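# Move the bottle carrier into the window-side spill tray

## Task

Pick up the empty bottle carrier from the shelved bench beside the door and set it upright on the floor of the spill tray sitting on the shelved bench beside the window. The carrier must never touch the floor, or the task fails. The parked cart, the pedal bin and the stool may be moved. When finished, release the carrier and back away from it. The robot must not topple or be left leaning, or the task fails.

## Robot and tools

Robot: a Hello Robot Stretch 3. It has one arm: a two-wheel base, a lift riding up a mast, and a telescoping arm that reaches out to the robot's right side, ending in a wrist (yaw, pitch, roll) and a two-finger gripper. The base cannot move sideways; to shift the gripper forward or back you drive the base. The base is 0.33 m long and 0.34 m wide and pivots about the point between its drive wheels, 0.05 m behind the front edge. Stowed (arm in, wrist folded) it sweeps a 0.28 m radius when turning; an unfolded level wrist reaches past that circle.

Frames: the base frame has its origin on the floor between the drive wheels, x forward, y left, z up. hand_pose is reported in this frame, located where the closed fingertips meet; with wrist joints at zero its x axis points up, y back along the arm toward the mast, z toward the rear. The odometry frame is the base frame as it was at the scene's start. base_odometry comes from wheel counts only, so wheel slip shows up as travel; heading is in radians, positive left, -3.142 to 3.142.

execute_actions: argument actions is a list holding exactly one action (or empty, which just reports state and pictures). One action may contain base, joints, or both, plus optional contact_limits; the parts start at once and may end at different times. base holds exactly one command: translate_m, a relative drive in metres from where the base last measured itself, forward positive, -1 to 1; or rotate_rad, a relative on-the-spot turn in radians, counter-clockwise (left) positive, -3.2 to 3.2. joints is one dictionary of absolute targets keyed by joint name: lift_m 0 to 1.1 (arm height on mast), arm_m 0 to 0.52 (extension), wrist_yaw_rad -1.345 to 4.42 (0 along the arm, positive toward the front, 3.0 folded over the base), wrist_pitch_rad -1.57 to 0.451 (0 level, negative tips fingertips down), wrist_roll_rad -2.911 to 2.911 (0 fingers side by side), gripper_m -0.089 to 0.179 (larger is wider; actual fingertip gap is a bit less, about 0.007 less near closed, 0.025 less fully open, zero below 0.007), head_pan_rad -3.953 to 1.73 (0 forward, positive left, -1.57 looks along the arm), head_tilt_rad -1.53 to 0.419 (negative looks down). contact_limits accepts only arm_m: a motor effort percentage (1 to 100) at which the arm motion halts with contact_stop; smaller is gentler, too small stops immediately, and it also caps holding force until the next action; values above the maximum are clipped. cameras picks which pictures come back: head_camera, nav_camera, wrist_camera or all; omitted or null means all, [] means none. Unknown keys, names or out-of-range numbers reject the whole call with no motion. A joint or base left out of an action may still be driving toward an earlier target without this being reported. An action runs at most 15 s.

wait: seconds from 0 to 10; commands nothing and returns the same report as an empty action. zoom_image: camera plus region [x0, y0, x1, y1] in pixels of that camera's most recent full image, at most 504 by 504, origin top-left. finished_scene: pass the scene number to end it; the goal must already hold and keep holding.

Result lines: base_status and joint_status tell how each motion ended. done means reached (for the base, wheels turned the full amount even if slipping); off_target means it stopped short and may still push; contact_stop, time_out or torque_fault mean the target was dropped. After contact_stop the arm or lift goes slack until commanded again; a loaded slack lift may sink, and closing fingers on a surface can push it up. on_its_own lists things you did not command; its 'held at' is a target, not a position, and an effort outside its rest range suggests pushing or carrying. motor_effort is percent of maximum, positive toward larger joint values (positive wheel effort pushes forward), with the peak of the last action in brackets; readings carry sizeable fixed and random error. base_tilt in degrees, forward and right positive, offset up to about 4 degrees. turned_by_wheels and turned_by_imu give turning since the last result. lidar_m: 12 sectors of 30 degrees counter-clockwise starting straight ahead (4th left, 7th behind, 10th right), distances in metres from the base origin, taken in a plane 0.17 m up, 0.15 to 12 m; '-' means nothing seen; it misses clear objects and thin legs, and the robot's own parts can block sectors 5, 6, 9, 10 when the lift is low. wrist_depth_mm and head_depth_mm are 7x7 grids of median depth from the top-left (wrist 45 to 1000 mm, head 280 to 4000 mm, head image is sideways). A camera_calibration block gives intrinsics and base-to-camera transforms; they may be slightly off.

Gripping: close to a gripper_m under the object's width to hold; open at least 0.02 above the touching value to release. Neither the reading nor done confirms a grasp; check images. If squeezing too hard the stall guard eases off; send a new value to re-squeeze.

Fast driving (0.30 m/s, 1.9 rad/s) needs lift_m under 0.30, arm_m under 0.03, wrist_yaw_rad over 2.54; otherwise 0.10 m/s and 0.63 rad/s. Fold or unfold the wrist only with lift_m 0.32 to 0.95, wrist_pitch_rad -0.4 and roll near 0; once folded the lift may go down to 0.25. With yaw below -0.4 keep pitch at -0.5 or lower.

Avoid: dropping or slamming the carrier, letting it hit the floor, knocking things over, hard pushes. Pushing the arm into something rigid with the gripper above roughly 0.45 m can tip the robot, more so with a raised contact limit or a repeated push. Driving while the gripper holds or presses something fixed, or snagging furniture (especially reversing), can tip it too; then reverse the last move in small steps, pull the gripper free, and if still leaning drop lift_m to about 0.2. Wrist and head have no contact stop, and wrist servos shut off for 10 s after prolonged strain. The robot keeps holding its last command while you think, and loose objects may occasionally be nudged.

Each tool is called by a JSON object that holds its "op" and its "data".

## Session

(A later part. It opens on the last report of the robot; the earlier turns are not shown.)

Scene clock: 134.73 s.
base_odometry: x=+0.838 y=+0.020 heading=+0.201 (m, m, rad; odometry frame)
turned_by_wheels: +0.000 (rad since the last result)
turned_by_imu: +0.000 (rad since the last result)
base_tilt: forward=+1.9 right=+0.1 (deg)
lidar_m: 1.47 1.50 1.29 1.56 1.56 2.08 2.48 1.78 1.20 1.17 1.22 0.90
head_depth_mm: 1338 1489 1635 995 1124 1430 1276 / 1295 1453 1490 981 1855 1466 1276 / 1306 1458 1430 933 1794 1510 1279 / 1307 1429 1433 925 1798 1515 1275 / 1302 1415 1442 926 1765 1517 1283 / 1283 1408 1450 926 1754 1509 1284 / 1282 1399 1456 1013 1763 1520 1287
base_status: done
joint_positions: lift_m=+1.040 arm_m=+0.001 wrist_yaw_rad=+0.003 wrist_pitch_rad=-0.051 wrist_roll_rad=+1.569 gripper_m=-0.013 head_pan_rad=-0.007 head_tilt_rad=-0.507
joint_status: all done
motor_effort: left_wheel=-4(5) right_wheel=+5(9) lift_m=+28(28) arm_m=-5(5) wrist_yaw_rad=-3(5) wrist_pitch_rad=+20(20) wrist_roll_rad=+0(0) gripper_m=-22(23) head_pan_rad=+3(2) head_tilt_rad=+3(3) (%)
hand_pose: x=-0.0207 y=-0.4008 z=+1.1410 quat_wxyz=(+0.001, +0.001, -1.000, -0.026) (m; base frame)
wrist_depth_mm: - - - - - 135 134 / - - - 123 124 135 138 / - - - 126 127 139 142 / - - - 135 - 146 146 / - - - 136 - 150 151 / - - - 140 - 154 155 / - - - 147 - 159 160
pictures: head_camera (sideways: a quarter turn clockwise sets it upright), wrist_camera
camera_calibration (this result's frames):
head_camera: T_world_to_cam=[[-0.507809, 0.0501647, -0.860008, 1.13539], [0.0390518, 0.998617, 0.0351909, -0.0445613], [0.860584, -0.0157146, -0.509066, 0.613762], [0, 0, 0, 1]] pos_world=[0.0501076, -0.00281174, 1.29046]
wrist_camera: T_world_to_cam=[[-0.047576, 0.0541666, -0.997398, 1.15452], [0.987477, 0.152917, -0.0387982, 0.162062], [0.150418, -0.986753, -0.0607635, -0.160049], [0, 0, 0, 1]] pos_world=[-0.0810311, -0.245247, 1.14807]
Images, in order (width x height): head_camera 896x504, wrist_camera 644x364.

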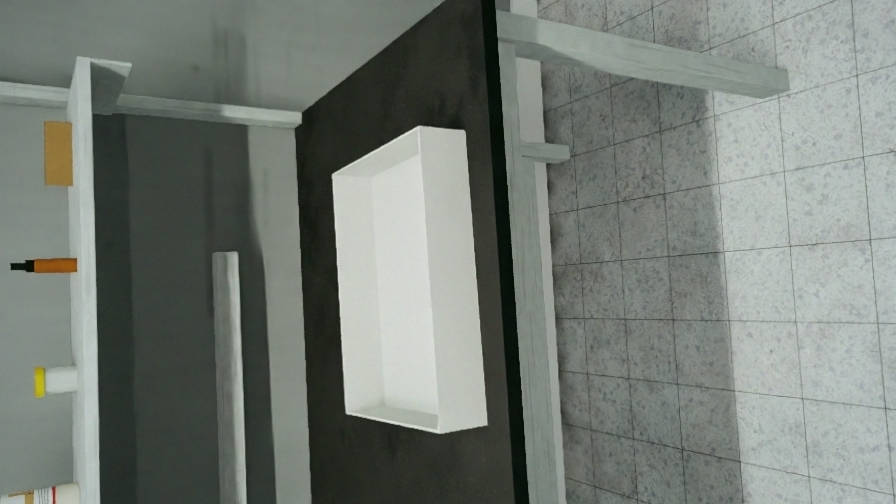

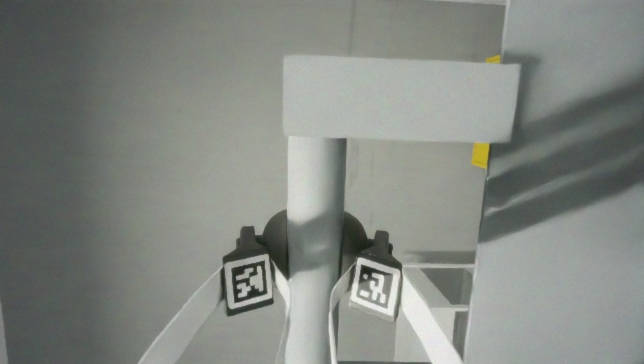

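{"op": "execute_actions", "data": {"actions": [{"base":{"translate_m":0.28},"joints":{"lift_m":1.05}}], "cameras": []}}

{"op": "execute_actions", "data": {"actions": [{"base":{"rotate_rad":1.65},"joints":{"head_pan_rad":-1.5,"head_tilt_rad":-0.62,"arm_m":0.1}}], "cameras": []}}

{"op": "execute_actions", "data": {"actions": [{"joints":{"arm_m":0.34}}], "cameras": ["head_camera","nav_camera"]}}

Scene clock: 151.33 s.
base_odometry: x=+1.113 y=+0.076 heading=+0.201 (m, m, rad; odometry frame)
turned_by_wheels: +0.000 (rad since the last result)
turned_by_imu: -0.001 (rad since the last result)
base_tilt: forward=+1.8 right=+0.2 (deg)
lidar_m: 1.19 1.21 1.15 2.14 1.86 2.10 2.76 1.76 1.21 1.14 1.17 0.65
head_depth_mm: 1055 1210 1344 999 768 1433 1029 / 1063 1184 1270 998 710 1437 1275 / 1065 1196 1281 955 713 1434 1283 / 1051 1185 1278 954 703 1402 1279 / 1052 1176 1277 944 703 1403 1280 / 1032 1167 1271 928 770 1408 1281 / 1037 1157 1257 1010 737 720 1286
base_status: done
joint_positions: lift_m=+1.050 arm_m=+0.001 wrist_yaw_rad=+0.002 wrist_pitch_rad=-0.051 wrist_roll_rad=+1.569 gripper_m=-0.013 head_pan_rad=-0.007 head_tilt_rad=-0.507
joint_status: all done
motor_effort: left_wheel=-3(4) right_wheel=+4(10) lift_m=+29(29) arm_m=-5(5) wrist_yaw_rad=-3(2) wrist_pitch_rad=+20(20) wrist_roll_rad=+0(0) gripper_m=-22(22) head_pan_rad=+3(3) head_tilt_rad=+3(3) (%)
hand_pose: x=-0.0208 y=-0.4008 z=+1.1510 quat_wxyz=(+0.001, +0.001, -1.000, -0.026) (m; base frame)
wrist_depth_mm: - - - - - 135 134 / - - - 123 124 136 139 / - - - 126 127 140 142 / - - - 135 - 146 146 / - - - 136 - 150 150 / - - - 141 - 154 155 / - - - 147 - 160 160
pictures: none
No camera images: the call's "cameras" was empty. Leave "cameras" out to get every camera's image.

Scene clock: 154.90 s.
base_odometry: x=+1.113 y=+0.076 heading=+1.851 (m, m, rad; odometry frame)
turned_by_wheels: +1.650 (rad since the last result)
turned_by_imu: +1.639 (rad since the last result)
base_tilt: forward=+1.7 right=+0.3 (deg)
lidar_m: 2.06 1.64 2.24 2.76 1.65 1.20 1.14 1.19 0.65 1.19 1.23 1.15
head_depth_mm: - - - 540 477 1395 1214 / 1064 - - 509 480 1409 1211 / 1077 - - 546 484 1402 1210 / 1103 1129 499 536 487 1405 1208 / 1112 1158 501 540 490 1404 1212 / 1118 1203 1128 553 693 1406 1213 / 1126 1213 1136 861 757 1408 1215
base_status: done
joint_positions: lift_m=+1.050 arm_m=+0.100 wrist_yaw_rad=+0.001 wrist_pitch_rad=-0.051 wrist_roll_rad=+1.569 gripper_m=-0.013 head_pan_rad=-1.493 head_tilt_rad=-0.612
joint_status: all done
motor_effort: left_wheel=-3(6) right_wheel=+4(10) lift_m=+29(29) arm_m=+7(9) wrist_yaw_rad=-1(2) wrist_pitch_rad=+20(20) wrist_roll_rad=+0(0) gripper_m=-22(22) head_pan_rad=-2(29) head_tilt_rad=-2(16) (%)
hand_pose: x=-0.0212 y=-0.4992 z=+1.1510 quat_wxyz=(+0.001, +0.000, -1.000, -0.026) (m; base frame)
wrist_depth_mm: 661 898 897 896 938 136 135 / 666 898 925 123 125 136 139 / 666 927 949 126 127 140 142 / 670 961 - 135 - 147 146 / 727 - - 136 - 150 151 / 742 - - 141 914 154 156 / 763 988 - 147 - 159 161
pictures: none
No camera images: the call's "cameras" was empty. Leave "cameras" out to get every camera's image.

Scene clock: 157.90 s.
base_odometry: x=+1.113 y=+0.076 heading=+1.851 (m, m, rad; odometry frame)
turned_by_wheels: +0.000 (rad since the last result)
turned_by_imu: +0.000 (rad since the last result)
base_tilt: forward=+1.8 right=+0.2 (deg)
lidar_m: 2.06 1.65 2.24 2.76 1.64 1.20 1.14 1.19 0.65 1.19 1.23 1.15
head_depth_mm: 1098 1187 1026 799 708 1397 1207 / - 676 698 795 708 1398 1208 / - 689 701 796 710 1401 1211 / 1072 682 706 796 709 1405 1209 / 1109 1154 708 798 711 1403 1213 / 1119 1208 1133 832 755 1410 1212 / 1127 1212 1134 862 756 1411 1212
base_status: not commanded
joint_positions: lift_m=+1.050 arm_m=+0.340 wrist_yaw_rad=+0.001 wrist_pitch_rad=-0.051 wrist_roll_rad=+1.569 gripper_m=-0.013 head_pan_rad=-1.493 head_tilt_rad=-0.612
joint_status: all done
motor_effort: left_wheel=-3(3) right_wheel=+4(5) lift_m=+29(28) arm_m=+7(8) wrist_yaw_rad=+0(1) wrist_pitch_rad=+20(20) wrist_roll_rad=+0(0) gripper_m=-23(22) head_pan_rad=-2(2) head_tilt_rad=-2(3) (%)
hand_pose: x=-0.0212 y=-0.7392 z=+1.1510 quat_wxyz=(+0.001, +0.000, -1.000, -0.026) (m; base frame)
wrist_depth_mm: 640 661 662 671 686 135 135 / 661 682 680 123 124 136 139 / 673 701 701 127 127 140 142 / 671 723 739 135 755 146 147 / 678 751 753 136 785 150 151 / 687 781 768 141 817 155 156 / 685 805 554 147 846 159 160
pictures: head_camera (sideways: a quarter turn clockwise sets it upright), nav_camera (sideways: a quarter turn counterclockwise sets it upright)
camera_calibration (this result's frames):
head_camera: T_world_to_cam=[[0.000241532, 0.59751, -0.801862, 1.05648], [0.998615, 0.0420464, 0.0316318, -0.0457765], [0.0526157, -0.800759, -0.596672, 0.732668], [0, 0, 0, 1]] pos_world=[0.0069081, -0.0426403, 1.28576]
nav_camera: T_world_to_cam=[[-0.00790766, -0.57622, 0.817257, -1.02346], [-0.995521, -0.0724578, -0.06072, 0.135586], [0.0942047, -0.814077, -0.573066, 0.699105], [0, 0, 0, 1]] pos_world=[0.0610266, -0.010787, 1.24529]
Images, in order (width x height): head_camera 896x504, nav_camera 672x504.

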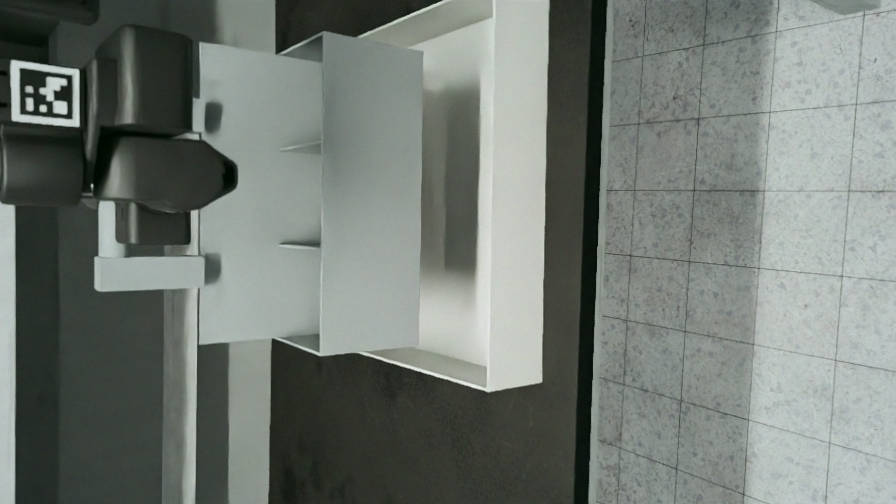

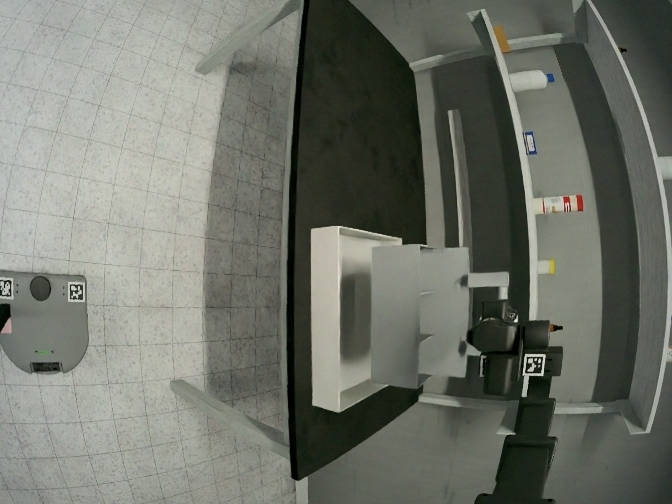

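{"op": "execute_actions", "data": {"actions": [{"joints":{"lift_m":0.94}}], "cameras": ["head_camera"]}}

{"op": "execute_actions", "data": {"actions": [{"joints":{"lift_m":0.927}}], "cameras": []}}

Scene clock: 162.97 s.
base_odometry: x=+1.113 y=+0.076 heading=+1.851 (m, m, rad; odometry frame)
turned_by_wheels: +0.000 (rad since the last result)
turned_by_imu: -0.001 (rad since the last result)
base_tilt: forward=+1.8 right=+0.2 (deg)
lidar_m: 2.06 1.64 2.24 2.76 1.65 1.20 1.14 1.20 0.65 1.19 1.23 1.15
head_depth_mm: 1082 1159 963 793 706 1401 1206 / 1087 1166 - 724 708 1403 1208 / 1095 1158 - 728 709 1402 1208 / 1103 1163 759 733 710 1403 1212 / 1112 1194 1082 737 711 1410 1209 / 1118 1208 1127 833 752 1407 1216 / 1126 1214 1134 860 758 1411 1215
base_status: not commanded
joint_positions: lift_m=+0.940 arm_m=+0.340 wrist_yaw_rad=+0.001 wrist_pitch_rad=-0.051 wrist_roll_rad=+1.569 gripper_m=-0.013 head_pan_rad=-1.493 head_tilt_rad=-0.612
joint_status: all done
motor_effort: left_wheel=-3(3) right_wheel=+5(4) lift_m=+22(26) arm_m=+8(7) wrist_yaw_rad=-1(0) wrist_pitch_rad=+20(20) wrist_roll_rad=+0(0) gripper_m=-22(22) head_pan_rad=-2(2) head_tilt_rad=-3(3) (%)
hand_pose: x=-0.0212 y=-0.7392 z=+1.0414 quat_wxyz=(+0.001, +0.000, -1.000, -0.026) (m; base frame)
wrist_depth_mm: 654 648 659 672 682 135 135 / 677 658 684 123 124 136 138 / 682 680 699 126 127 140 142 / 729 705 736 135 747 146 146 / 730 729 626 136 774 150 151 / 757 772 537 141 666 155 155 / 780 549 822 147 843 159 160
pictures: head_camera (sideways: a quarter turn clockwise sets it upright)
camera_calibration (this result's frames):
head_camera: T_world_to_cam=[[0.000241393, 0.59751, -0.801862, 1.05648], [0.998615, 0.0420466, 0.0316318, -0.0457765], [0.0526159, -0.800759, -0.596672, 0.732668], [0, 0, 0, 1]] pos_world=[0.00690811, -0.0426403, 1.28576]
Images, in order (width x height): head_camera 896x504.

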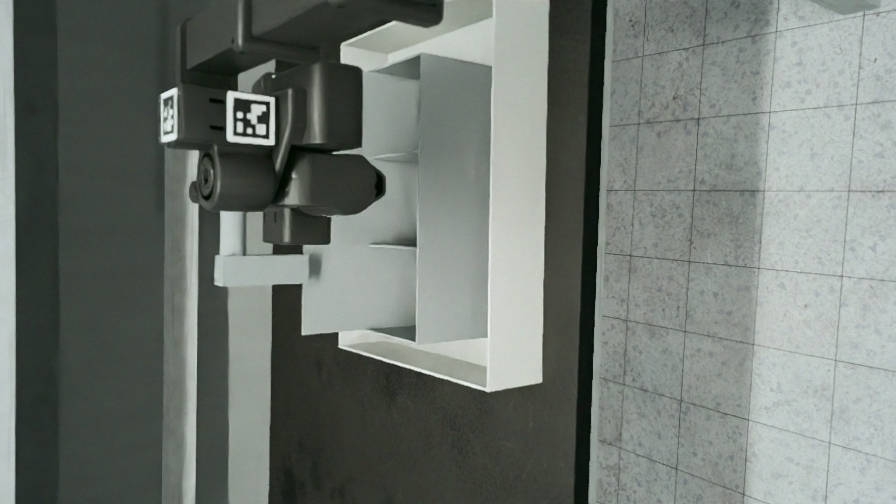

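Scene clock: 163.77 s.
base_odometry: x=+1.113 y=+0.076 heading=+1.851 (m, m, rad; odometry frame)
turned_by_wheels: +0.000 (rad since the last result)
turned_by_imu: +0.000 (rad since the last result)
base_tilt: forward=+1.7 right=+0.3 (deg)
lidar_m: 2.06 1.65 2.24 2.75 1.65 1.20 1.14 1.19 0.65 1.19 1.24 1.15
head_depth_mm: 1076 1174 - 794 707 1401 1209 / 1091 1165 - 732 708 1397 1208 / 1094 1159 - 735 711 1405 1210 / 1102 1149 774 740 711 1401 1209 / 1113 1193 1083 744 710 1403 1210 / 1118 1206 1132 832 755 1407 1209 / 1127 1215 1133 862 758 1406 1215
base_status: not commanded
joint_positions: lift_m=+0.927 arm_m=+0.340 wrist_yaw_rad=+0.000 wrist_pitch_rad=-0.034 wrist_roll_rad=+1.569 gripper_m=-0.013 head_pan_rad=-1.493 head_tilt_rad=-0.612
joint_status: all done
motor_effort: left_wheel=-4(3) right_wheel=+4(5) lift_m=+20(20) arm_m=+7(7) wrist_yaw_rad=-1(1) wrist_pitch_rad=+13(20) wrist_roll_rad=+0(0) gripper_m=-19(22) head_pan_rad=-2(2) head_tilt_rad=-2(2) (%)
hand_pose: x=-0.0213 y=-0.7398 z=+1.0327 quat_wxyz=(+0.001, +0.000, -1.000, -0.018) (m; base frame)
wrist_depth_mm: 652 410 664 676 678 136 135 / 669 675 679 123 124 137 139 / 697 694 708 126 128 140 143 / 713 723 729 135 747 147 147 / 750 747 621 136 766 150 152 / 759 792 - 140 659 155 157 / 800 554 806 151 837 159 161
pictures: none
No camera images: the call's "cameras" was empty. Leave "cameras" out to get every camera's image.

{"op": "execute_actions", "data": {"actions": [{"joints":{"gripper_m":0.085}}], "cameras": []}}

{"op": "execute_actions", "data": {"actions": [{"joints":{"arm_m":0.0}}], "cameras": ["head_camera"]}}

Scene clock: 168.27 s.
base_odometry: x=+1.113 y=+0.076 heading=+1.851 (m, m, rad; odometry frame)
turned_by_wheels: +0.000 (rad since the last result)
turned_by_imu: -0.001 (rad since the last result)
base_tilt: forward=+1.7 right=+0.1 (deg)
lidar_m: 2.06 1.65 2.25 2.75 1.65 1.20 1.14 1.19 0.65 1.19 1.23 1.15
head_depth_mm: 1081 1174 - 793 708 1406 1209 / 1087 1165 - 733 709 1401 1209 / 1096 1160 - 737 709 1402 1211 / 1104 1147 772 739 710 1402 1213 / 1111 1198 1083 744 711 1402 1215 / 1121 1210 1129 831 757 1411 1211 / 1129 1217 1134 859 757 1406 1218
base_status: not commanded
joint_positions: lift_m=+0.927 arm_m=+0.340 wrist_yaw_rad=+0.000 wrist_pitch_rad=-0.024 wrist_roll_rad=+1.569 gripper_m=+0.085 head_pan_rad=-1.493 head_tilt_rad=-0.612
joint_status: all done
motor_effort: left_wheel=-3(3) right_wheel=+5(4) lift_m=+20(20) arm_m=+7(7) wrist_yaw_rad=-1(1) wrist_pitch_rad=+9(13) wrist_roll_rad=+0(0) gripper_m=+1(89) head_pan_rad=-2(2) head_tilt_rad=-3(3) (%)
hand_pose: x=-0.0213 y=-0.7401 z=+1.0355 quat_wxyz=(+0.001, +0.000, -1.000, -0.012) (m; base frame)
wrist_depth_mm: 657 656 666 680 675 465 133 / 685 672 655 121 122 124 136 / 704 710 670 124 125 127 140 / 726 725 694 134 744 145 144 / 743 765 750 138 775 149 149 / 779 774 790 141 - 153 154 / 805 556 734 145 832 157 159
pictures: none
No camera images: the call's "cameras" was empty. Leave "cameras" out to get every camera's image.

Scene clock: 171.97 s.
base_odometry: x=+1.113 y=+0.076 heading=+1.851 (m, m, rad; odometry frame)
turned_by_wheels: +0.000 (rad since the last result)
turned_by_imu: +0.000 (rad since the last result)
base_tilt: forward=+1.7 right=+0.2 (deg)
lidar_m: 2.06 1.65 2.25 2.76 1.64 1.20 1.14 1.20 0.65 1.19 1.24 1.15
head_depth_mm: 1082 1198 1123 801 709 - - / 1086 1175 767 733 709 - - / 1098 1144 1182 729 - - - / 1103 1151 772 740 711 1344 1210 / 1113 1192 1082 745 712 1401 1217 / 1122 1205 1134 830 755 1405 1218 / 1127 1213 1135 862 758 1408 1214
base_status: not commanded
joint_positions: lift_m=+0.927 arm_m=+0.001 wrist_yaw_rad=+0.000 wrist_pitch_rad=-0.023 wrist_roll_rad=+1.569 gripper_m=+0.085 head_pan_rad=-1.493 head_tilt_rad=-0.612
joint_status: all done
motor_effort: left_wheel=-3(3) right_wheel=+5(5) lift_m=+20(20) arm_m=-5(5) wrist_yaw_rad=+0(1) wrist_pitch_rad=+9(9) wrist_roll_rad=+0(0) gripper_m=+1(1) head_pan_rad=-2(2) head_tilt_rad=-3(4) (%)
hand_pose: x=-0.0213 y=-0.4018 z=+1.0357 quat_wxyz=(+0.001, +0.000, -1.000, -0.012) (m; base frame)
wrist_depth_mm: 775 983 992 - 930 438 301 / 790 - - - 472 365 307 / 821 - - 997 477 375 315 / 822 - - - 496 384 314 / 873 - - - 506 339 311 / 872 - - - - 348 310 / 926 - - - 835 353 322
pictures: head_camera (sideways: a quarter turn clockwise sets it upright)
camera_calibration (this result's frames):
head_camera: T_world_to_cam=[[0.000241865, 0.597517, -0.801856, 1.05647], [0.998615, 0.0420445, 0.0316314, -0.0457761], [0.052614, -0.800753, -0.596679, 0.732678], [0, 0, 0, 1]] pos_world=[0.00690802, -0.0426401, 1.28576]
Images, in order (width x height): head_camera 896x504.

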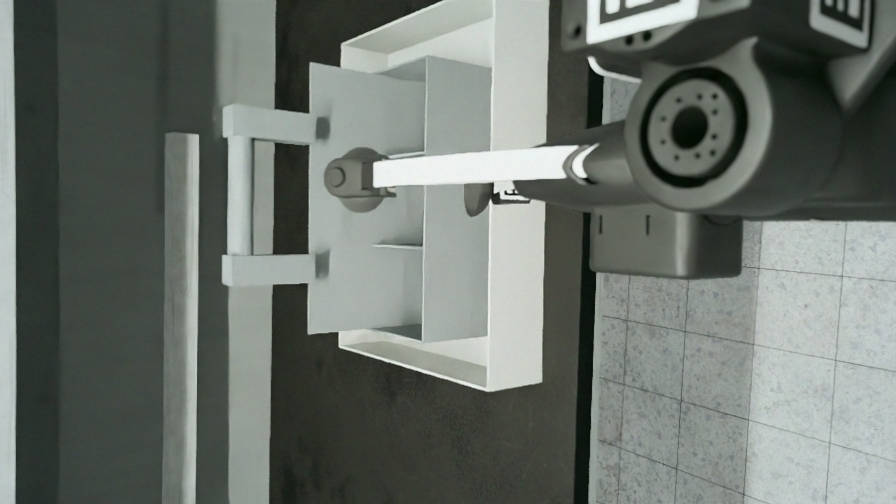

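{"op": "finished_scene", "data": {"scene": 2}}

The scene is finished: the task was done.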